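# Open an incubator's outer and inner glass doors fully

## Task

Swing the incubator's outer door and then the glass door behind it fully open, and leave both standing open on their own. The job fails if any flask reaches the floor, if either door is banged open or shut, or if the robot tips over or finishes leaning. A door that stays open only because the robot is holding it does not count. At the end, release everything and back away.

## Robot and tools

Robot: a Hello Robot Stretch 3 with a single arm. It has a two-wheel base (0.33 m long, 0.34 m wide) that can only drive straight or spin in place, a lift that moves up and down a mast, and a telescoping arm that reaches out to the robot's RIGHT side. The arm cannot reach forward, so to move the gripper forward or back you drive the base. Spinning in place turns about the midpoint of the drive wheels, 0.05 m behind the front edge. With the arm pulled in and the wrist folded, a spin sweeps a circle of radius 0.28 m; an unfolded, level wrist sticks out past that circle.

Frames: the base frame has its origin on the floor between the drive wheels, x forward, y left, z up. hand_pose is reported in this frame, at the point where the closed fingertips meet. Odometry is the base frame as it was at the start; heading is positive to the left, from -3.142 to 3.142, and comes from wheel turns, so wheel slip shows up as travel.

execute_actions takes "actions", a list run in order (an empty list just reports state and images). Each action may hold "robot", "steps" (1 to 450 control steps at 30 per second, default 1) and "until". {"steps": n} alone just waits. "robot" is one command, a queue of up to 8 commands run one after another, or {"stop": true}, which brakes everything and clears the queue. A command can contain:
- "base": exactly one of {"translate_m": d}, a straight drive of d metres relative to where the base is when that command begins (positive forward, magnitude at most 1), or {"rotate_rad": d}, a spin in place of d radians relative to the current heading (positive counter-clockwise/left, magnitude at most 3.2). These are offsets, not poses.
- "joints": an object of absolute targets by name; unnamed joints keep their old targets. lift_m 0 to 1.1 (arm height on the mast); arm_m 0 to 0.52 (extension); wrist_yaw_rad -1.345 to 4.42 (0 along the arm, positive toward the front, 3.0 folded over the base); wrist_pitch_rad -1.57 to 0.451 (0 level, negative tips the fingers down); wrist_roll_rad -2.911 to 2.911 (0 has fingers side by side); gripper_m -0.089 to 0.179 (larger is wider; the actual fingertip gap is smaller by about 0.007 m nearly closed and 0.025 m fully open, and zero below 0.007); head_pan_rad -3.953 to 1.73 (0 forward, positive left, -1.57 looks along the arm); head_tilt_rad -1.53 to 0.419 (negative looks down).
- "contact_limits": {"arm_m": e}, effort percent 1 to 100 at which that arm motion halts; lower is gentler but very low stops immediately. It stays in force until arm_m's next command.
Inside a queue, {"pause_s": s} waits up to 15 s. Any new command takes effect immediately and discards the rest of the old queue. One invalid or out-of-range number makes the whole call rejected with nothing executed.

"until" ends an action early. {"robot": {"status": "ended"}} fires once nothing reports moving and no queue is running; use it with steps 450 to wait for motions to finish. You can also compare fields, e.g. {"lift_m": [">", 0.3]} or {"base_status": ["!=", "moving"]}; {"any": {"status": "ended"}} fires when the first motion or queue ends.

zoom_image: "camera" is head_camera, nav_camera or wrist_camera; "region" is [x0, y0, x1, y1] in pixels from the image's top-left, no larger than 504 by 504. It returns a sharper crop of that camera's latest frame. head_camera is 896x504, nav_camera (fisheye) 672x504, wrist_camera 644x364. The head pan/tilt aim both head cameras.

finished_scene: pass "scene" (the current scene number). It is final; only call it after every motion has ended and the doors stand open unaided.

Results: base_status and joint_status give moving, done, off_target (stalled away from target, may still push), contact_stop (lift or arm met resistance and went slack), time_out, stopped, not_commanded or torque_fault. The base bracket shows distance travelled versus goal. measured_speeds, motor_effort (percent, peak in brackets, positive pushes toward larger values; readings carry sizeable bias), lidar_m (12 sectors of 30 degrees, first straight ahead, counter-clockwise, plane 0.17 m high, blind to glass), wrist_depth_mm and head_depth_mm (7x7 median depth grids), base_tilt in degrees, refusals and queue/queue_left. A robot.on_its_own line flags goals the robot changed itself, slack or unpowered joints, loads at rest, and lean. Lines starting refused: or dropped: name a rejected goal or aborted queue, counting from 0.

Speed: the base only goes fast (0.30 m/s, 1.9 rad/s) when stowed: lift_m under 0.30, arm_m under 0.03, wrist_yaw_rad over 2.54; otherwise 0.10 m/s and 0.63 rad/s.

Gripper: close to a value below the object's width to grip; open at least 0.02 beyond the contact value to release. Readings do not prove a grasp.

Cautions: fold or unfold the wrist only with lift_m 0.32 to 0.95, wrist_pitch_rad -0.4, roll near 0. With yaw under -0.4 keep pitch at -0.5 or lower. Pushing with the gripper above roughly 0.45 m, pushing again after a contact_stop, driving while hooked on something fixed, or snagging furniture (especially reversing) can tip the robot; if it leans, back out in small steps, pull the gripper free, and lower lift_m to about 0.2. Move doors slowly so they do not slam, keep flasks from being knocked out, avoid long hard pushes that overheat wrist servos (they go limp for 10 s), then release and retreat.

Each tool is called after ">>>" as a command line: name --argument value for each argument, lists and objects as JSON in quotes; but a table of rows of numbers goes row by row, as --pt "numbers of a row", without its own name.

## Session

>>> execute_actions --actions '[]'

Scene clock: 0.00 s.
robot.base_odometry: x=+0.000 y=+0.000 heading=+0.000 (m, m, rad; robot's odometry frame)
robot.turned_by_wheels: +0.000 (rad since the last result)
robot.turned_by_imu: +0.000 (rad since the last result)
robot.base_tilt: forward=+2.1 right=+0.7 (deg)
robot.lidar_m: 2.58 1.97 2.43 1.73 1.50 1.50 1.73 2.33 2.33 2.65 1.66 1.70
robot.head_depth_mm: 1920 2294 2301 2304 2291 2289 2257 / 1935 2485 2490 2479 2482 2498 2271 / 1923 2662 2692 2718 2715 2701 2264 / 1919 2841 2969 3005 2994 3009 2262 / 1928 2847 3064 3033 3076 2989 2256 / 1689 2707 2777 2805 2803 2806 2286 / 1661 2514 2577 2550 2546 2547 2299
robot.base_status: not_commanded
robot.joint_positions: lift_m=+0.360 arm_m=+0.002 wrist_yaw_rad=+2.982 wrist_pitch_rad=-0.617 wrist_roll_rad=-0.015 gripper_m=+0.037 head_pan_rad=-0.017 head_tilt_rad=-0.009
robot.joint_goals: lift_m=+0.360 arm_m=+0.002 wrist_yaw_rad=+2.982 wrist_pitch_rad=-0.617 wrist_roll_rad=-0.015 gripper_m=+0.037 head_pan_rad=-0.017 head_tilt_rad=-0.009
robot.joint_status: lift_m=not_commanded arm_m=not_commanded wrist_yaw_rad=not_commanded wrist_pitch_rad=not_commanded wrist_roll_rad=not_commanded gripper_m=not_commanded head_pan_rad=not_commanded head_tilt_rad=not_commanded
robot.measured_speeds: translate_m=+0.000 rotate_rad=+0.000 lift_m=+0.000 arm_m=+0.000 wrist_yaw_rad=+0.000 wrist_pitch_rad=+0.000 wrist_roll_rad=+0.000 head_pan_rad=+0.000 head_tilt_rad=+0.000
robot: refusals=0 queue=idle queue_left=0
robot.motor_effort: left_wheel=-1 right_wheel=+0 lift_m=+21 arm_m=+0 wrist_yaw_rad=+0 wrist_pitch_rad=+5 wrist_roll_rad=+0 gripper_m=-1 head_pan_rad=+0 head_tilt_rad=+0 (%)
robot.hand_pose: x=+0.0099 y=+0.0461 z=+0.3304 quat_wxyz=(+0.267, +0.683, +0.162, +0.660) (m; robot's base frame)
robot.wrist_depth_mm: - - - - - - - / - - - - - 955 934 / 855 829 824 814 795 789 769 / 710 701 691 676 663 665 642 / 613 603 606 603 601 570 558 / 528 539 - - - 501 498 / 478 - - - 449 451 441
pictures: head_camera (sideways: a quarter turn clockwise sets it upright), nav_camera (sideways: a quarter turn counterclockwise sets it upright), wrist_camera
Images, in order (width x height): head_camera 896x504, nav_camera 672x504, wrist_camera 644x364.

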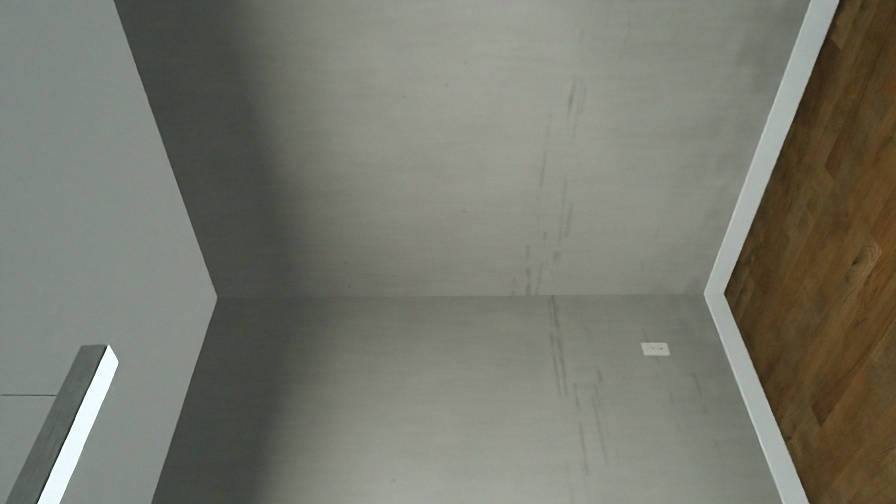

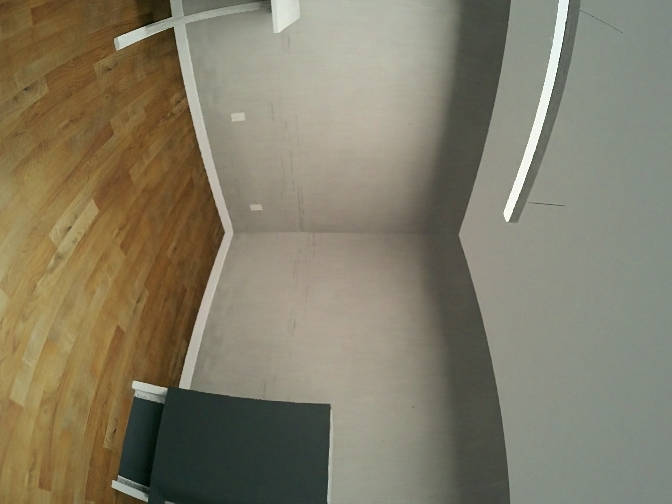

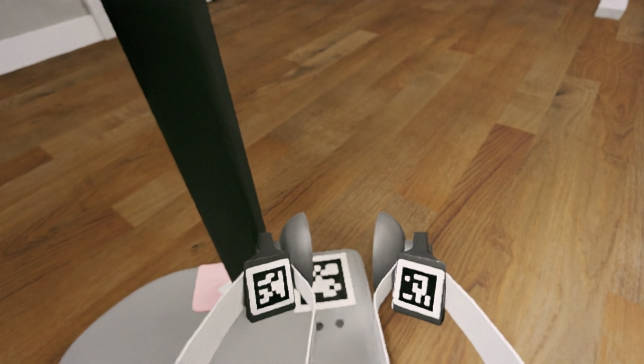

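>>> execute_actions --actions '[{"robot":{"joints":{"head_pan_rad":-1.2,"head_tilt_rad":-0.3}},"steps":200,"until":{"robot":{"status":"ended"}}}]'

>>> execute_actions --actions '[{"robot":{"joints":{"head_pan_rad":1.2,"head_tilt_rad":-0.3}},"steps":200,"until":{"robot":{"status":"ended"}}}]'

Scene clock: 1.63 s.
robot.base_odometry: x=+0.000 y=+0.000 heading=+0.000 (m, m, rad; robot's odometry frame)
robot.turned_by_wheels: +0.000 (rad since the last result)
robot.turned_by_imu: +0.000 (rad since the last result)
robot.base_tilt: forward=+2.1 right=+0.8 (deg)
robot.lidar_m: 2.58 1.97 2.42 1.75 1.50 1.50 1.72 2.33 2.34 2.64 1.66 1.70
robot.head_depth_mm: 2429 2594 2715 2938 2740 1987 1553 / 2313 2443 2573 2732 2763 1985 1560 / 2232 2347 2468 2578 2649 1997 1549 / 2126 2235 2335 2442 2544 1995 1554 / 2038 2141 2236 2360 2447 1985 1562 / 1958 2053 2154 2259 2349 1991 1564 / 1898 1947 2050 1514 1579 1766 1547
robot.base_status: not_commanded
robot.joint_positions: lift_m=+0.360 arm_m=+0.002 wrist_yaw_rad=+2.982 wrist_pitch_rad=-0.617 wrist_roll_rad=-0.015 gripper_m=+0.037 head_pan_rad=-1.193 head_tilt_rad=-0.296
robot.joint_goals: lift_m=+0.360 arm_m=+0.002 wrist_yaw_rad=+2.982 wrist_pitch_rad=-0.617 wrist_roll_rad=-0.015 gripper_m=+0.037 head_pan_rad=-1.200 head_tilt_rad=-0.300
robot.joint_status: lift_m=not_commanded arm_m=not_commanded wrist_yaw_rad=not_commanded wrist_pitch_rad=not_commanded wrist_roll_rad=not_commanded gripper_m=not_commanded head_pan_rad=done head_tilt_rad=done
robot.measured_speeds: translate_m=+0.000 rotate_rad=+0.000 lift_m=+0.000 arm_m=+0.000 wrist_yaw_rad=+0.000 wrist_pitch_rad=+0.000 wrist_roll_rad=+0.000 head_pan_rad=+0.000 head_tilt_rad=+0.000
robot: refusals=0 queue=done queue_left=0
robot.motor_effort: left_wheel=+0(0) right_wheel=+0(0) lift_m=+20(20) arm_m=+0(1) wrist_yaw_rad=-1(0) wrist_pitch_rad=+5(5) wrist_roll_rad=+1(0) gripper_m=+1(0) head_pan_rad=-3(32) head_tilt_rad=-2(16) (%)
robot.hand_pose: x=+0.0099 y=+0.0461 z=+0.3304 quat_wxyz=(+0.267, +0.683, +0.162, +0.660) (m; robot's base frame)
robot.wrist_depth_mm: - - - - - - - / - - - - - 983 940 / 872 849 811 812 774 789 754 / 718 707 669 684 676 655 643 / 606 602 592 599 591 575 559 / 542 543 - - - 498 491 / 473 - - - 454 448 445
pictures: head_camera (sideways: a quarter turn clockwise sets it upright), nav_camera (sideways: a quarter turn counterclockwise sets it upright), wrist_camera
Images, in order (width x height): head_camera 896x504, nav_camera 672x504, wrist_camera 644x364.

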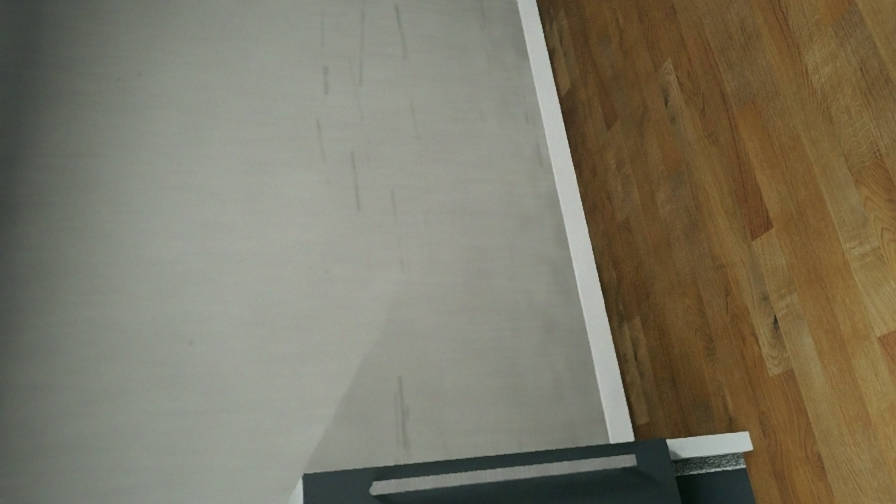

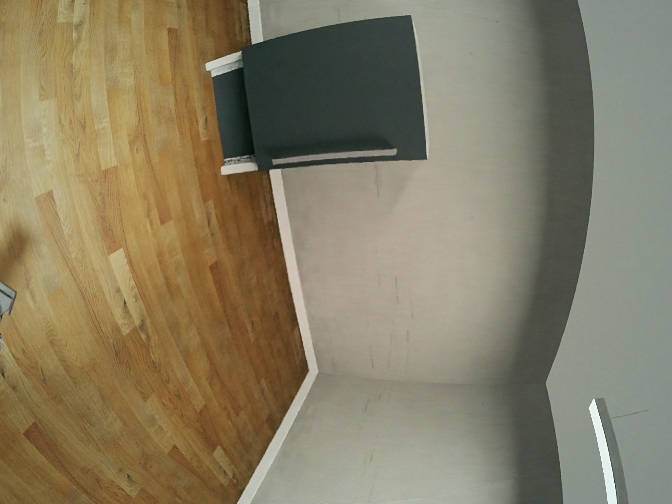

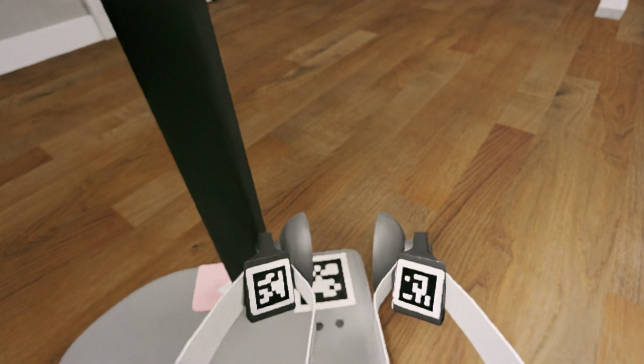

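Scene clock: 3.40 s.
robot.base_odometry: x=+0.000 y=+0.000 heading=+0.000 (m, m, rad; robot's odometry frame)
robot.turned_by_wheels: +0.000 (rad since the last result)
robot.turned_by_imu: +0.000 (rad since the last result)
robot.base_tilt: forward=+2.1 right=+0.7 (deg)
robot.lidar_m: 2.57 1.97 2.42 1.74 1.50 1.50 1.72 2.33 2.33 2.65 1.65 1.70
robot.head_depth_mm: 2025 2100 2200 2330 2381 1979 1551 / 2103 2161 2255 2401 2482 1966 1550 / 2130 2237 2346 2526 2598 1984 1565 / 2243 2362 2459 2630 2690 1980 1551 / 2358 2464 2536 2662 2631 2002 1562 / 2344 2407 2442 2610 2567 1989 1551 / 2016 2085 2166 2200 2274 1991 1553
robot.base_status: not_commanded
robot.joint_positions: lift_m=+0.360 arm_m=+0.002 wrist_yaw_rad=+2.982 wrist_pitch_rad=-0.617 wrist_roll_rad=-0.015 gripper_m=+0.037 head_pan_rad=+1.193 head_tilt_rad=-0.296
robot.joint_goals: lift_m=+0.360 arm_m=+0.002 wrist_yaw_rad=+2.982 wrist_pitch_rad=-0.617 wrist_roll_rad=-0.015 gripper_m=+0.037 head_pan_rad=+1.200 head_tilt_rad=-0.300
robot.joint_status: lift_m=not_commanded arm_m=not_commanded wrist_yaw_rad=not_commanded wrist_pitch_rad=not_commanded wrist_roll_rad=not_commanded gripper_m=not_commanded head_pan_rad=done head_tilt_rad=done
robot.measured_speeds: translate_m=+0.000 rotate_rad=+0.000 lift_m=+0.000 arm_m=+0.000 wrist_yaw_rad=+0.000 wrist_pitch_rad=+0.000 wrist_roll_rad=+0.000 head_pan_rad=+0.000 head_tilt_rad=+0.000
robot: refusals=0 queue=done queue_left=0
robot.motor_effort: left_wheel=+0(1) right_wheel=+0(1) lift_m=+21(20) arm_m=+0(0) wrist_yaw_rad=+0(1) wrist_pitch_rad=+5(5) wrist_roll_rad=+1(1) gripper_m=+0(0) head_pan_rad=+3(35) head_tilt_rad=-2(1) (%)
robot.hand_pose: x=+0.0099 y=+0.0461 z=+0.3304 quat_wxyz=(+0.267, +0.683, +0.162, +0.660) (m; robot's base frame)
robot.wrist_depth_mm: - - - - - - - / - - - - 974 950 923 / 859 844 814 813 809 776 774 / 713 711 703 691 667 665 647 / 607 600 602 603 599 566 564 / 532 539 - - - 497 496 / 472 - - - 455 448 438
pictures: head_camera (sideways: a quarter turn clockwise sets it upright), nav_camera (sideways: a quarter turn counterclockwise sets it upright), wrist_camera
Images, in order (width x height): head_camera 896x504, nav_camera 672x504, wrist_camera 644x364.

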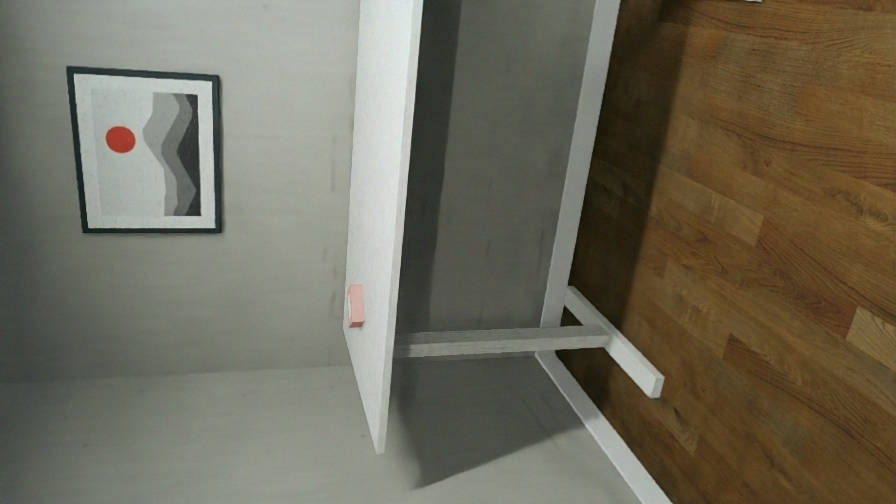

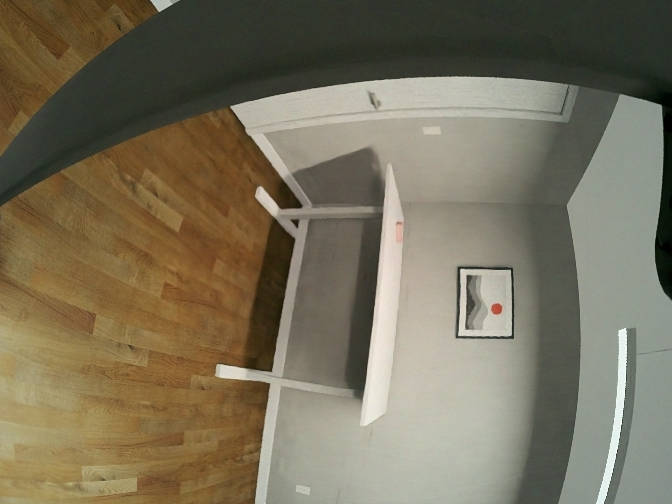

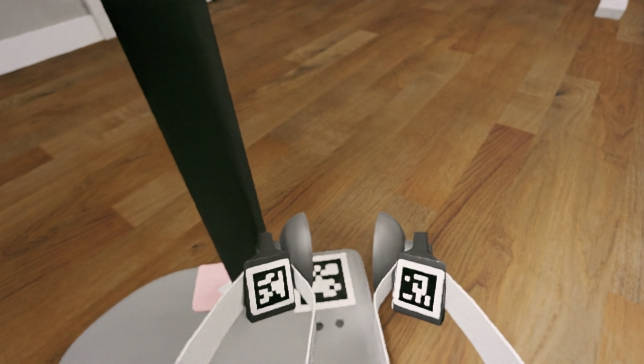

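The incubator is to the right.

>>> execute_actions --actions '[{"robot":{"joints":{"head_pan_rad":-1.85,"head_tilt_rad":-0.4}},"steps":200,"until":{"robot":{"status":"ended"}}}]'

Scene clock: 5.67 s.
robot.base_odometry: x=+0.000 y=+0.000 heading=+0.000 (m, m, rad; robot's odometry frame)
robot.turned_by_wheels: +0.000 (rad since the last result)
robot.turned_by_imu: +0.000 (rad since the last result)
robot.base_tilt: forward=+2.1 right=+0.7 (deg)
robot.lidar_m: 2.58 1.97 2.42 1.74 1.50 1.50 1.72 2.34 2.33 2.64 1.66 1.70
robot.head_depth_mm: 1953 2086 2204 2313 2319 1759 1418 / 2038 2184 2321 2477 2295 1763 1418 / 2164 2297 2426 2606 2324 1772 1419 / 2244 2413 2577 2733 2312 1758 1415 / 2336 2567 2726 2927 2296 1753 1431 / 2488 2708 2891 3043 2303 1762 1436 / 2578 2758 2856 2917 2300 1767 1431
robot.base_status: not_commanded
robot.joint_positions: lift_m=+0.360 arm_m=+0.002 wrist_yaw_rad=+2.982 wrist_pitch_rad=-0.617 wrist_roll_rad=-0.015 gripper_m=+0.037 head_pan_rad=-1.843 head_tilt_rad=-0.395
robot.joint_goals: lift_m=+0.360 arm_m=+0.002 wrist_yaw_rad=+2.982 wrist_pitch_rad=-0.617 wrist_roll_rad=-0.015 gripper_m=+0.037 head_pan_rad=-1.850 head_tilt_rad=-0.400
robot.joint_status: lift_m=not_commanded arm_m=not_commanded wrist_yaw_rad=not_commanded wrist_pitch_rad=not_commanded wrist_roll_rad=not_commanded gripper_m=not_commanded head_pan_rad=done head_tilt_rad=done
robot.measured_speeds: translate_m=+0.000 rotate_rad=+0.000 lift_m=+0.000 arm_m=+0.000 wrist_yaw_rad=+0.000 wrist_pitch_rad=+0.000 wrist_roll_rad=+0.000 head_pan_rad=+0.000 head_tilt_rad=+0.000
robot: refusals=0 queue=done queue_left=0
robot.motor_effort: left_wheel=+0(1) right_wheel=+0(0) lift_m=+20(20) arm_m=+0(0) wrist_yaw_rad=+0(1) wrist_pitch_rad=+5(5) wrist_roll_rad=+0(0) gripper_m=-1(0) head_pan_rad=-3(35) head_tilt_rad=-2(11) (%)
robot.hand_pose: x=+0.0099 y=+0.0461 z=+0.3304 quat_wxyz=(+0.267, +0.683, +0.162, +0.660) (m; robot's base frame)
robot.wrist_depth_mm: - - - - - - - / - - - - 987 976 946 / 866 850 828 829 802 794 763 / 703 715 685 677 663 656 645 / 607 605 597 598 593 568 572 / 539 541 - - - 505 494 / 471 - - - 442 445 443
pictures: head_camera (sideways: a quarter turn clockwise sets it upright), nav_camera (sideways: a quarter turn counterclockwise sets it upright), wrist_camera
Images, in order (width x height): head_camera 896x504, nav_camera 672x504, wrist_camera 644x364.

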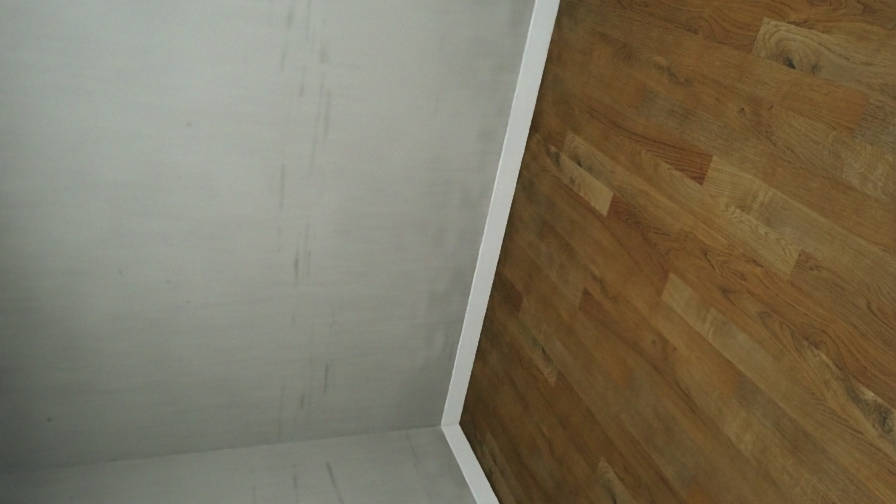

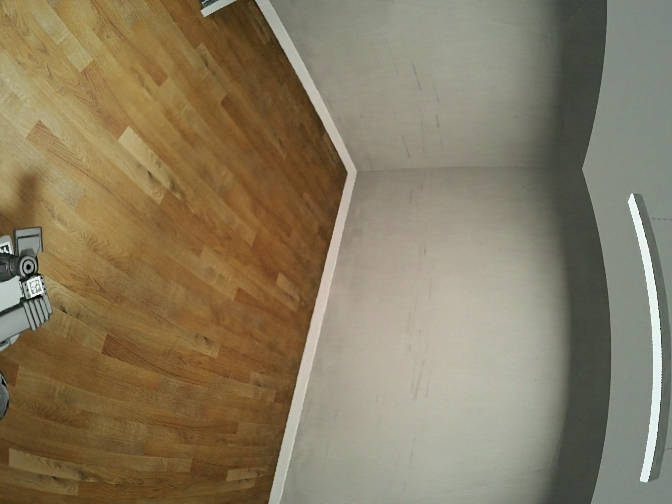

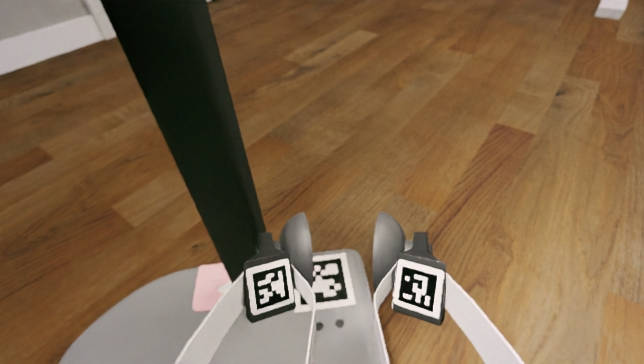

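>>> execute_actions --actions '[{"robot":{"joints":{"head_pan_rad":-0.75,"head_tilt_rad":-0.4}},"steps":200,"until":{"robot":{"status":"ended"}}}]'

Scene clock: 7.47 s.
robot.base_odometry: x=+0.000 y=+0.000 heading=+0.000 (m, m, rad; robot's odometry frame)
robot.turned_by_wheels: +0.000 (rad since the last result)
robot.turned_by_imu: +0.000 (rad since the last result)
robot.base_tilt: forward=+2.1 right=+0.8 (deg)
robot.lidar_m: 2.59 1.97 2.42 1.74 1.51 1.50 1.72 2.33 2.33 2.65 1.66 1.70
robot.head_depth_mm: 1875 2021 2155 2325 2316 1757 1410 / 1896 2019 2164 2355 2299 1763 1413 / 1902 1976 1520 1628 1940 1761 1421 / 1909 1985 1521 1650 1773 1760 1431 / 1907 1985 1528 1636 1785 1777 1421 / 1910 1990 1533 1642 1774 1781 1427 / 1925 2005 1576 2337 2224 1777 1425
robot.base_status: not_commanded
robot.joint_positions: lift_m=+0.360 arm_m=+0.002 wrist_yaw_rad=+2.982 wrist_pitch_rad=-0.617 wrist_roll_rad=-0.015 gripper_m=+0.037 head_pan_rad=-0.757 head_tilt_rad=-0.395
robot.joint_goals: lift_m=+0.360 arm_m=+0.002 wrist_yaw_rad=+2.982 wrist_pitch_rad=-0.617 wrist_roll_rad=-0.015 gripper_m=+0.037 head_pan_rad=-0.750 head_tilt_rad=-0.400
robot.joint_status: lift_m=not_commanded arm_m=not_commanded wrist_yaw_rad=not_commanded wrist_pitch_rad=not_commanded wrist_roll_rad=not_commanded gripper_m=not_commanded head_pan_rad=done head_tilt_rad=done
robot.measured_speeds: translate_m=+0.000 rotate_rad=+0.000 lift_m=+0.000 arm_m=+0.000 wrist_yaw_rad=+0.000 wrist_pitch_rad=+0.000 wrist_roll_rad=+0.000 head_pan_rad=+0.000 head_tilt_rad=+0.000
robot: refusals=0 queue=done queue_left=0
robot.motor_effort: left_wheel=+0(0) right_wheel=-1(0) lift_m=+21(20) arm_m=+0(0) wrist_yaw_rad=+0(0) wrist_pitch_rad=+5(5) wrist_roll_rad=+0(0) gripper_m=+0(0) head_pan_rad=+3(38) head_tilt_rad=-2(2) (%)
robot.hand_pose: x=+0.0099 y=+0.0461 z=+0.3304 quat_wxyz=(+0.267, +0.683, +0.162, +0.660) (m; robot's base frame)
robot.wrist_depth_mm: - - - - - - - / - - - - 989 975 940 / 869 841 810 822 813 800 767 / 707 696 682 689 680 651 645 / 617 599 593 593 585 567 555 / 538 544 - - - 505 497 / 481 - - - 447 447 443
pictures: head_camera (sideways: a quarter turn clockwise sets it upright), nav_camera (sideways: a quarter turn counterclockwise sets it upright), wrist_camera
Images, in order (width x height): head_camera 896x504, nav_camera 672x504, wrist_camera 644x364.

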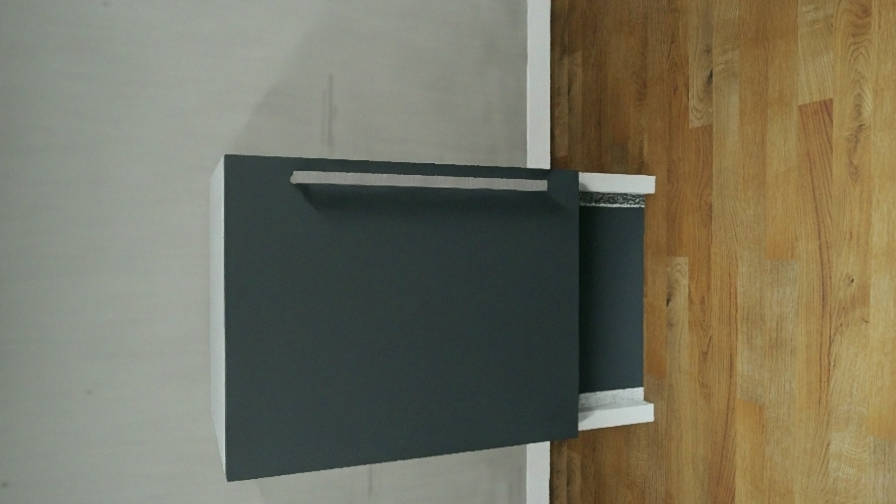

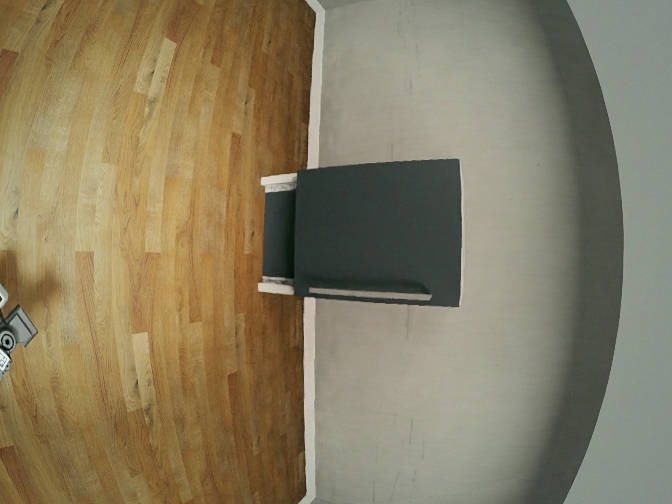

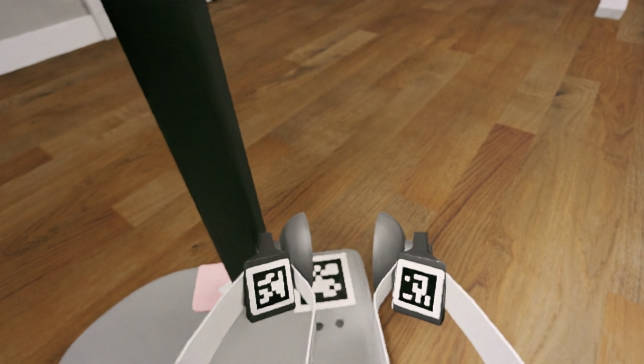

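>>> execute_actions --actions '[{"robot":[{"base":{"rotate_rad":-0.79},"joints":{"lift_m":0.28}},{"base":{"translate_m":0.65}},{"base":{"rotate_rad":1.571},"joints":{"head_pan_rad":-1.57,"head_tilt_rad":-0.6}},{"joints":{"lift_m":0.5,"wrist_pitch_rad":-0.4,"wrist_roll_rad":0}},{"joints":{"wrist_yaw_rad":0,"gripper_m":0.12}},{"joints":{"wrist_pitch_rad":0}}],"steps":450,"until":{"robot":{"status":"ended"}}},{"steps":300,"until":{"robot":{"status":"ended"}}}]'

Scene clock: 24.23 s.
robot.base_odometry: x=+0.458 y=-0.462 heading=+0.781 (m, m, rad; robot's odometry frame)
robot.turned_by_wheels: +0.781 (rad since the last result)
robot.turned_by_imu: +0.770 (rad since the last result)
robot.base_tilt: forward=+2.1 right=+0.7 (deg)
robot.lidar_m: 2.43 2.06 2.22 2.15 2.22 2.43 2.31 2.35 1.67 1.01 1.08 2.22
robot.head_depth_mm: 1351 1471 1644 1844 1796 1474 1246 / 1326 1459 1647 1868 1803 1462 1240 / 1216 839 933 1033 1233 1428 1273 / 1226 850 945 1059 1210 1474 1247 / 1235 848 941 1056 1210 1475 1251 / 1246 848 939 1059 1211 1469 1241 / 1261 846 942 1053 1209 1453 1244
robot.base_status: done (rotate_rad +1.5708 of +1.5710)
robot.joint_positions: lift_m=+0.500 arm_m=+0.002 wrist_yaw_rad=+0.002 wrist_pitch_rad=-0.028 wrist_roll_rad=-0.003 gripper_m=+0.120 head_pan_rad=-1.563 head_tilt_rad=-0.593
robot.joint_goals: lift_m=+0.500 arm_m=+0.002 wrist_yaw_rad=+0.000 wrist_pitch_rad=+0.000 wrist_roll_rad=+0.000 gripper_m=+0.120 head_pan_rad=-1.570 head_tilt_rad=-0.600
robot.joint_status: lift_m=done arm_m=not_commanded wrist_yaw_rad=done wrist_pitch_rad=done wrist_roll_rad=done gripper_m=done head_pan_rad=done head_tilt_rad=done
robot.measured_speeds: translate_m=+0.000 rotate_rad=+0.000 lift_m=+0.000 arm_m=+0.000 wrist_yaw_rad=+0.000 wrist_pitch_rad=+0.000 wrist_roll_rad=+0.000 head_pan_rad=+0.000 head_tilt_rad=+0.000
robot: refusals=0 queue=done queue_left=0
robot.motor_effort: left_wheel=-3(8) right_wheel=+4(17) lift_m=+23(22) arm_m=+0(0) wrist_yaw_rad=-3(4) wrist_pitch_rad=+14(14) wrist_roll_rad=+2(2) gripper_m=+0(81) head_pan_rad=-2(34) head_tilt_rad=-3(15) (%)
robot.hand_pose: x=-0.0209 y=-0.4020 z=+0.6073 quat_wxyz=(+0.708, +0.011, -0.706, -0.009) (m; robot's base frame)
robot.wrist_depth_mm: - 667 661 650 - - - / - 689 682 664 - - - / - 703 695 690 - - - / - 733 727 706 - - - / - 749 734 741 - - - / - 764 767 762 - - - / - 925 928 918 972 967 -
pictures: head_camera (sideways: a quarter turn clockwise sets it upright), nav_camera (sideways: a quarter turn counterclockwise sets it upright), wrist_camera
Images, in order (width x height): head_camera 896x504, nav_camera 672x504, wrist_camera 644x364.

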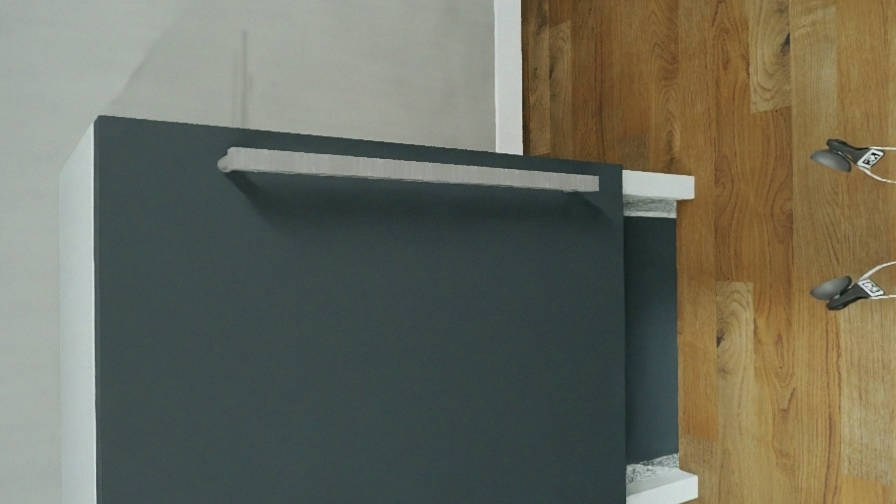

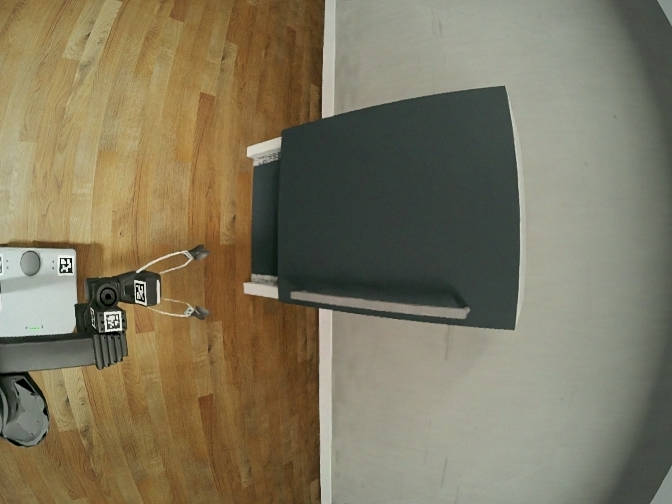

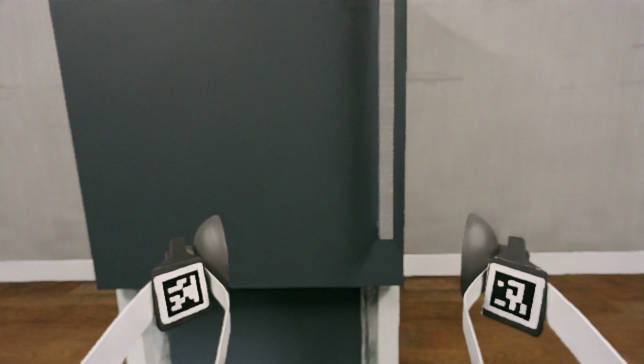

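>>> execute_actions --actions '[{"robot":{"base":{"translate_m":-0.1},"joints":{"arm_m":0.25}},"steps":300,"until":{"robot":{"status":"ended"}}}]'

Scene clock: 27.67 s.
robot.base_odometry: x=+0.387 y=-0.532 heading=+0.781 (m, m, rad; robot's odometry frame)
robot.turned_by_wheels: +0.000 (rad since the last result)
robot.turned_by_imu: -0.001 (rad since the last result)
robot.base_tilt: forward=+2.1 right=+0.7 (deg)
robot.lidar_m: 2.54 2.16 2.21 2.15 2.21 2.32 2.22 2.28 1.68 1.01 1.08 2.22
robot.head_depth_mm: 1347 1483 1656 1845 1789 1459 1239 / 1348 1482 1645 1853 1791 1468 1270 / 1338 1457 1627 1846 1788 1521 - / 1219 850 933 1038 1203 1476 1218 / 1225 850 945 1062 1210 1471 1245 / 1243 850 939 1061 1212 1469 1246 / 1262 847 940 1058 1213 1483 1245
robot.base_status: done (translate_m -0.1000 of -0.1000)
robot.joint_positions: lift_m=+0.500 arm_m=+0.250 wrist_yaw_rad=+0.000 wrist_pitch_rad=-0.026 wrist_roll_rad=-0.003 gripper_m=+0.120 head_pan_rad=-1.563 head_tilt_rad=-0.593
robot.joint_goals: lift_m=+0.500 arm_m=+0.250 wrist_yaw_rad=+0.000 wrist_pitch_rad=+0.000 wrist_roll_rad=+0.000 gripper_m=+0.120 head_pan_rad=-1.570 head_tilt_rad=-0.600
robot.joint_status: lift_m=done arm_m=done wrist_yaw_rad=done wrist_pitch_rad=done wrist_roll_rad=done gripper_m=done head_pan_rad=done head_tilt_rad=done
robot.measured_speeds: translate_m=+0.000 rotate_rad=+0.000 lift_m=+0.000 arm_m=+0.000 wrist_yaw_rad=+0.000 wrist_pitch_rad=+0.000 wrist_roll_rad=+0.000 head_pan_rad=+0.000 head_tilt_rad=+0.000
robot: refusals=0 queue=done queue_left=0
robot.motor_effort: left_wheel=-3(6) right_wheel=+5(5) lift_m=+23(23) arm_m=+3(3) wrist_yaw_rad=+0(2) wrist_pitch_rad=+13(14) wrist_roll_rad=+2(2) gripper_m=+0(0) head_pan_rad=-3(2) head_tilt_rad=-3(3) (%)
robot.hand_pose: x=-0.0213 y=-0.6502 z=+0.6077 quat_wxyz=(+0.708, +0.010, -0.706, -0.009) (m; robot's base frame)
robot.wrist_depth_mm: 431 431 429 419 - - - / 446 439 438 433 - - - / 459 458 448 446 - - - / 476 470 462 459 - - - / 494 488 476 475 - - - / 502 499 494 488 - - - / 525 522 508 506 - 975 -
pictures: head_camera (sideways: a quarter turn clockwise sets it upright), nav_camera (sideways: a quarter turn counterclockwise sets it upright), wrist_camera
Images, in order (width x height): head_camera 896x504, nav_camera 672x504, wrist_camera 644x364.

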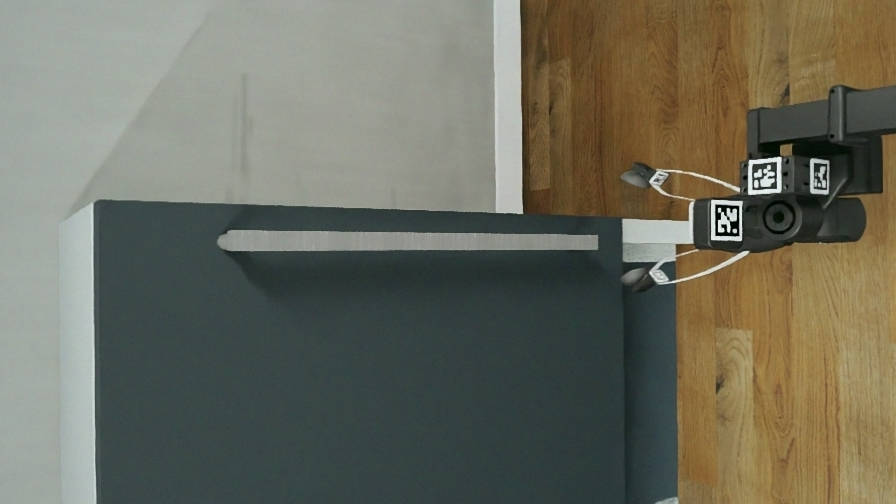

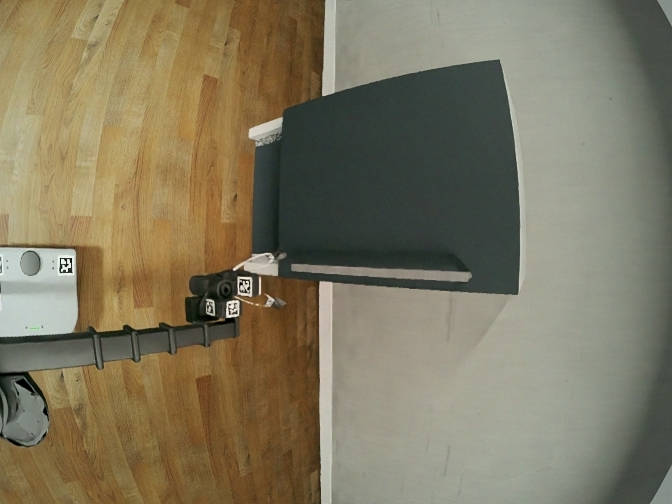

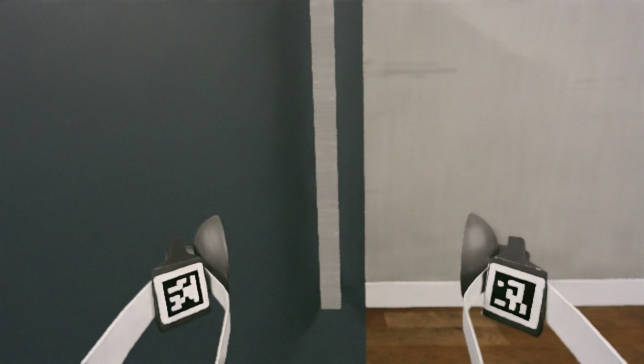

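>>> execute_actions --actions '[{"robot":{"joints":{"arm_m":0.39,"lift_m":0.4}},"steps":300,"until":{"robot":{"status":"ended"}}}]'

Scene clock: 30.50 s.
robot.base_odometry: x=+0.387 y=-0.532 heading=+0.781 (m, m, rad; robot's odometry frame)
robot.turned_by_wheels: +0.000 (rad since the last result)
robot.turned_by_imu: +0.000 (rad since the last result)
robot.base_tilt: forward=+2.1 right=+0.8 (deg)
robot.lidar_m: 2.54 2.16 2.21 2.15 2.22 2.31 2.21 2.28 1.68 1.00 1.08 2.22
robot.head_depth_mm: 1352 1477 1657 1862 1784 1469 1241 / 1363 1476 1637 1867 1791 1475 1248 / 1331 1469 1621 1848 1796 1549 1221 / 1216 849 933 1045 1186 1472 1245 / 1224 848 943 1064 1213 1471 1248 / 1240 848 945 1059 1209 1470 1248 / 1254 846 943 1056 1200 1480 1242
robot.base_status: done (translate_m -0.1000 of -0.1000)
robot.joint_positions: lift_m=+0.400 arm_m=+0.390 wrist_yaw_rad=+0.000 wrist_pitch_rad=-0.026 wrist_roll_rad=-0.003 gripper_m=+0.120 head_pan_rad=-1.563 head_tilt_rad=-0.593
robot.joint_goals: lift_m=+0.400 arm_m=+0.390 wrist_yaw_rad=+0.000 wrist_pitch_rad=+0.000 wrist_roll_rad=+0.000 gripper_m=+0.120 head_pan_rad=-1.570 head_tilt_rad=-0.600
robot.joint_status: lift_m=done arm_m=done wrist_yaw_rad=done wrist_pitch_rad=done wrist_roll_rad=done gripper_m=done head_pan_rad=done head_tilt_rad=done
robot.measured_speeds: translate_m=+0.000 rotate_rad=+0.000 lift_m=+0.000 arm_m=+0.000 wrist_yaw_rad=+0.000 wrist_pitch_rad=+0.000 wrist_roll_rad=+0.000 head_pan_rad=+0.000 head_tilt_rad=+0.000
robot: refusals=0 queue=done queue_left=0
robot.motor_effort: left_wheel=-3(3) right_wheel=+6(6) lift_m=+18(25) arm_m=+3(4) wrist_yaw_rad=-1(1) wrist_pitch_rad=+13(13) wrist_roll_rad=+2(2) gripper_m=+0(1) head_pan_rad=-2(3) head_tilt_rad=-3(3) (%)
robot.hand_pose: x=-0.0213 y=-0.7902 z=+0.5081 quat_wxyz=(+0.708, +0.010, -0.706, -0.009) (m; robot's base frame)
robot.wrist_depth_mm: 301 299 294 287 938 902 898 / 310 306 300 298 926 943 924 / 320 315 310 303 962 948 957 / 324 324 322 314 980 992 989 / 337 334 328 323 - - - / 346 342 342 334 - - - / 360 358 350 345 866 835 862
pictures: head_camera (sideways: a quarter turn clockwise sets it upright), nav_camera (sideways: a quarter turn counterclockwise sets it upright), wrist_camera
Images, in order (width x height): head_camera 896x504, nav_camera 672x504, wrist_camera 644x364.

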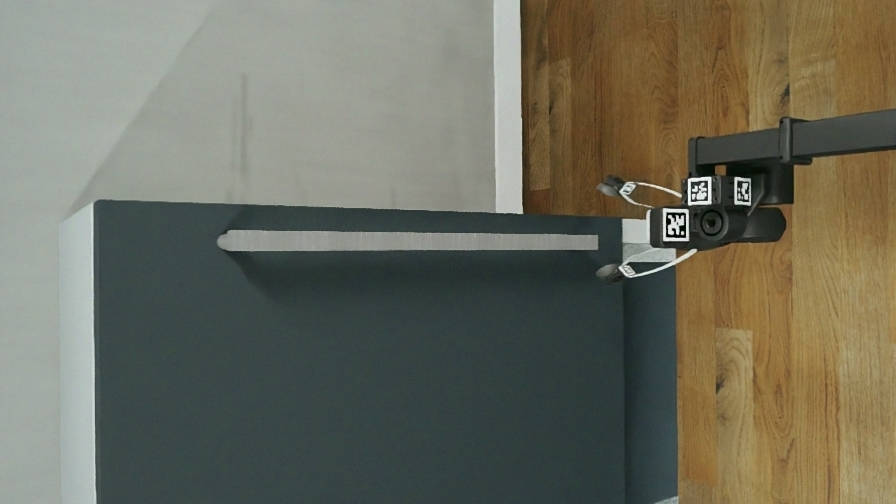

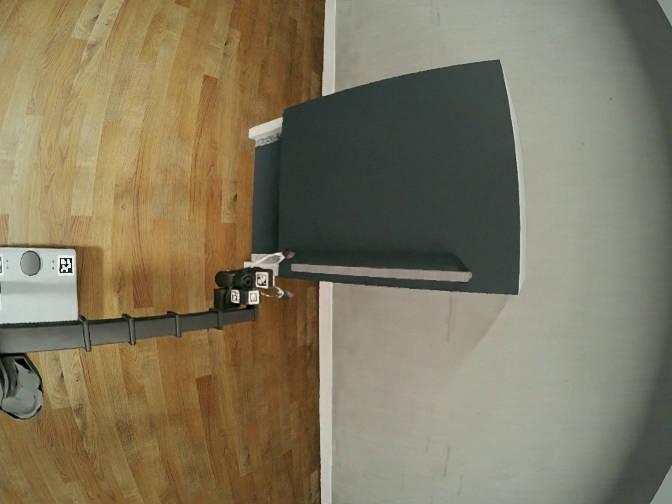

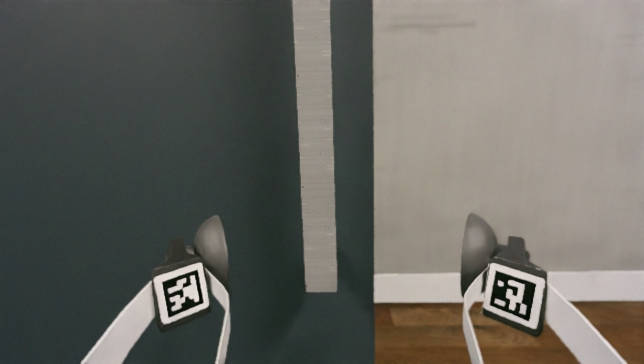

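>>> execute_actions --actions '[{"robot":[{"base":{"translate_m":0.03},"joints":{"lift_m":0.42}},{"joints":{"arm_m":0.47}}],"steps":300,"until":{"robot":{"status":"ended"}}}]'

Scene clock: 34.07 s.
robot.base_odometry: x=+0.408 y=-0.511 heading=+0.781 (m, m, rad; robot's odometry frame)
robot.turned_by_wheels: +0.000 (rad since the last result)
robot.turned_by_imu: -0.001 (rad since the last result)
robot.base_tilt: forward=+2.1 right=+0.8 (deg)
robot.lidar_m: 2.50 2.13 2.21 2.14 2.21 2.34 2.25 2.31 1.68 1.00 1.08 2.22
robot.head_depth_mm: 1348 1478 1635 1859 1785 1464 1244 / 1343 1475 1649 1841 1798 1462 1246 / 1312 877 1601 1789 1789 1396 1244 / 1215 849 930 1041 1190 1440 1250 / 1222 848 945 1064 1210 1474 1244 / 1235 846 942 1063 1207 1462 1251 / 1258 847 940 1058 1208 1483 1243
robot.base_status: done (translate_m +0.0300 of +0.0300)
robot.joint_positions: lift_m=+0.420 arm_m=+0.470 wrist_yaw_rad=+0.000 wrist_pitch_rad=-0.026 wrist_roll_rad=-0.003 gripper_m=+0.120 head_pan_rad=-1.563 head_tilt_rad=-0.593
robot.joint_goals: lift_m=+0.420 arm_m=+0.470 wrist_yaw_rad=+0.000 wrist_pitch_rad=+0.000 wrist_roll_rad=+0.000 gripper_m=+0.120 head_pan_rad=-1.570 head_tilt_rad=-0.600
robot.joint_status: lift_m=done arm_m=done wrist_yaw_rad=done wrist_pitch_rad=done wrist_roll_rad=done gripper_m=done head_pan_rad=done head_tilt_rad=done
robot.measured_speeds: translate_m=+0.000 rotate_rad=+0.000 lift_m=+0.000 arm_m=+0.000 wrist_yaw_rad=+0.000 wrist_pitch_rad=+0.000 wrist_roll_rad=+0.000 head_pan_rad=+0.000 head_tilt_rad=+0.000
robot: refusals=0 queue=done queue_left=0
robot.motor_effort: left_wheel=-3(4) right_wheel=+5(12) lift_m=+24(23) arm_m=+3(2) wrist_yaw_rad=+1(0) wrist_pitch_rad=+13(13) wrist_roll_rad=+2(2) gripper_m=+0(1) head_pan_rad=-3(3) head_tilt_rad=-3(2) (%)
robot.hand_pose: x=-0.0213 y=-0.8702 z=+0.5278 quat_wxyz=(+0.708, +0.010, -0.706, -0.009) (m; robot's base frame)
robot.wrist_depth_mm: 221 220 218 215 214 836 807 / 228 226 224 219 219 865 842 / 234 233 230 227 226 858 866 / 242 239 237 233 232 901 871 / 247 246 243 239 241 939 914 / 255 254 251 249 249 - 943 / 266 263 259 255 257 853 890
pictures: head_camera (sideways: a quarter turn clockwise sets it upright), nav_camera (sideways: a quarter turn counterclockwise sets it upright), wrist_camera
Images, in order (width x height): head_camera 896x504, nav_camera 672x504, wrist_camera 644x364.

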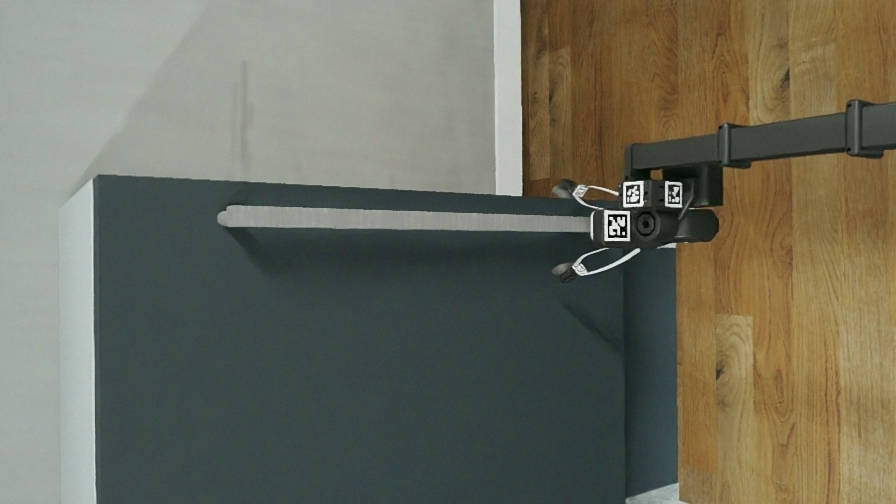

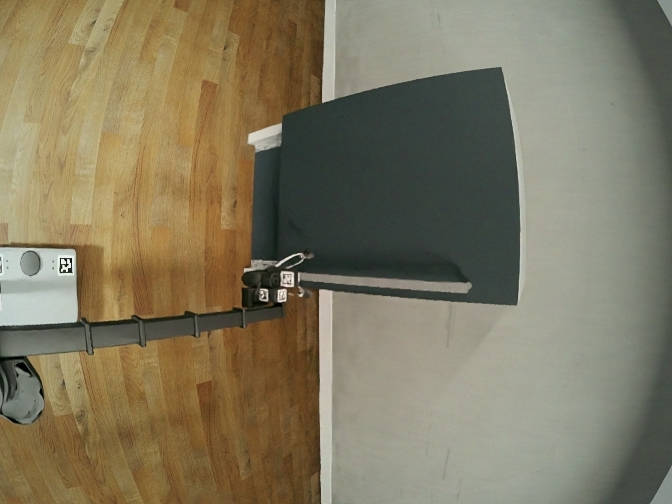

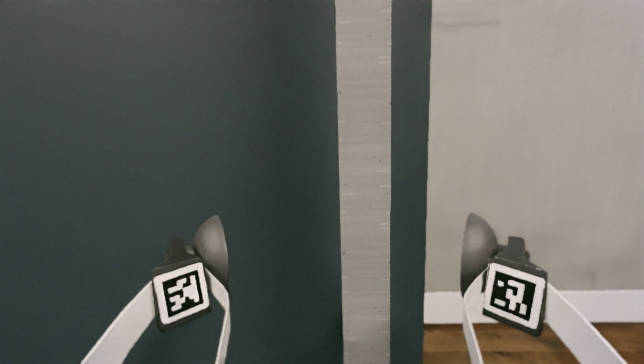

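>>> execute_actions --actions '[{"robot":[{"base":{"translate_m":-0.01},"joints":{"arm_m":0.5}},{"joints":{"gripper_m":0.0}},{"pause_s":0.5},{"joints":{"arm_m":0.42},"contact_limits":{"arm_m":40}}],"steps":400,"until":{"robot":{"status":"ended"}}}]'

Scene clock: 39.27 s.
robot.base_odometry: x=+0.401 y=-0.518 heading=+0.781 (m, m, rad; robot's odometry frame)
robot.turned_by_wheels: +0.000 (rad since the last result)
robot.turned_by_imu: -0.001 (rad since the last result)
robot.base_tilt: forward=+2.1 right=+0.8 (deg)
robot.lidar_m: 2.52 2.14 2.21 2.15 2.22 2.34 2.23 2.30 1.68 1.00 1.08 2.23
robot.head_depth_mm: 1349 1491 1647 1851 1783 1468 1244 / 1347 1486 1649 1868 1807 1488 1243 / 1325 1440 1582 1826 1750 - 1250 / 1218 850 935 1043 1192 1470 1245 / 1230 850 943 1060 1208 1467 1244 / 1246 848 945 1059 1209 1481 1247 / 1261 846 939 1057 1208 1475 1245
robot.base_status: done (translate_m -0.0100 of -0.0100)
robot.joint_positions: lift_m=+0.420 arm_m=+0.420 wrist_yaw_rad=-0.002 wrist_pitch_rad=-0.022 wrist_roll_rad=-0.003 gripper_m=+0.000 head_pan_rad=-1.563 head_tilt_rad=-0.593
robot.joint_goals: lift_m=+0.420 arm_m=+0.420 wrist_yaw_rad=+0.000 wrist_pitch_rad=+0.000 wrist_roll_rad=+0.000 gripper_m=+0.000 head_pan_rad=-1.570 head_tilt_rad=-0.600
robot.joint_status: lift_m=done arm_m=done wrist_yaw_rad=done wrist_pitch_rad=done wrist_roll_rad=done gripper_m=done head_pan_rad=done head_tilt_rad=done
robot.measured_speeds: translate_m=+0.000 rotate_rad=+0.000 lift_m=+0.000 arm_m=+0.000 wrist_yaw_rad=+0.000 wrist_pitch_rad=+0.000 wrist_roll_rad=+0.000 head_pan_rad=+0.000 head_tilt_rad=+0.000
robot: refusals=0 queue=done queue_left=0
robot.motor_effort: left_wheel=-2(5) right_wheel=+4(8) lift_m=+23(23) arm_m=-2(8) wrist_yaw_rad=+2(3) wrist_pitch_rad=+11(13) wrist_roll_rad=+2(2) gripper_m=-3(86) head_pan_rad=-2(3) head_tilt_rad=-3(3) (%)
robot.contact_limits: arm_m 24 (drawing in: default 15, maximum 24; extending or still: default 21, maximum 34)
robot.hand_pose: x=-0.0218 y=-0.8209 z=+0.5288 quat_wxyz=(+0.708, +0.008, -0.706, -0.009) (m; robot's base frame)
robot.wrist_depth_mm: 270 266 263 257 855 861 860 / 275 275 271 204 911 891 868 / 286 284 280 275 920 932 926 / 294 291 288 284 974 948 950 / 304 298 297 294 985 986 964 / 312 309 303 - - - - / 323 322 319 313 848 900 879
pictures: head_camera (sideways: a quarter turn clockwise sets it upright), nav_camera (sideways: a quarter turn counterclockwise sets it upright), wrist_camera
Images, in order (width x height): head_camera 896x504, nav_camera 672x504, wrist_camera 644x364.

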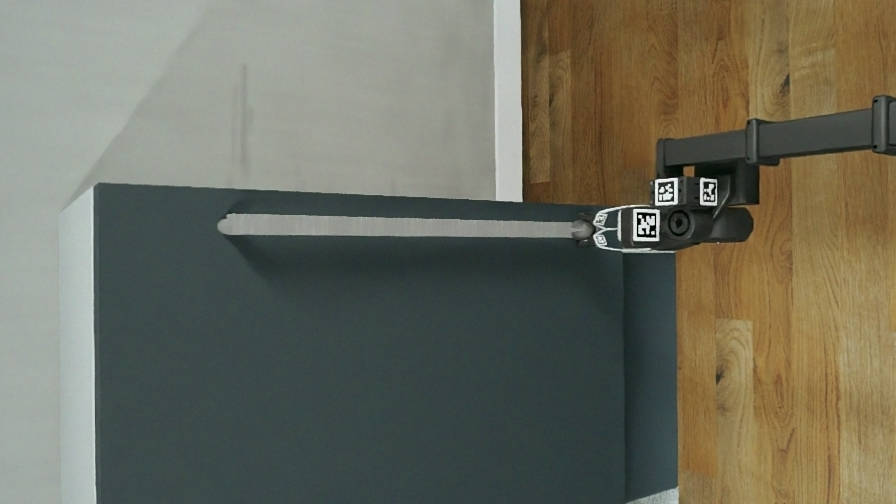

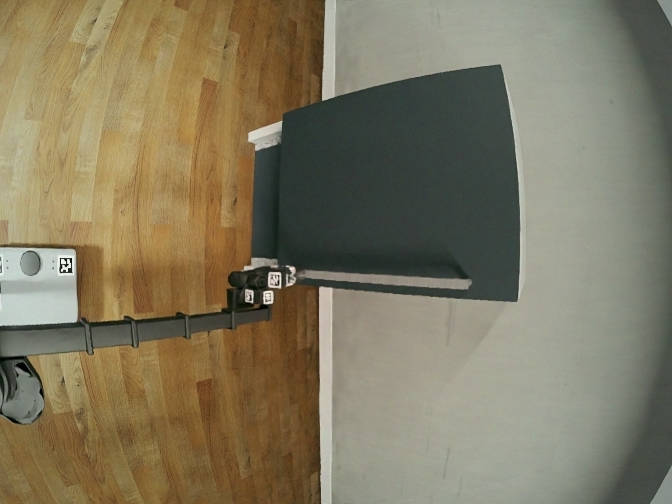

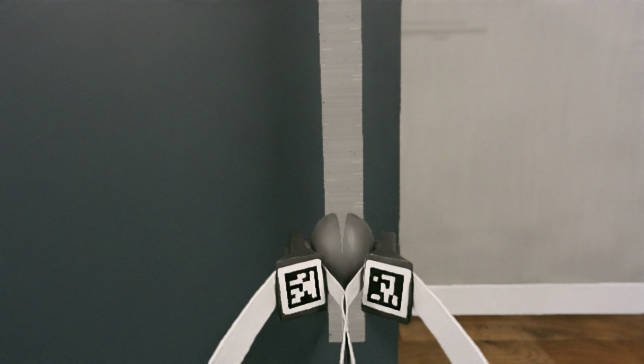

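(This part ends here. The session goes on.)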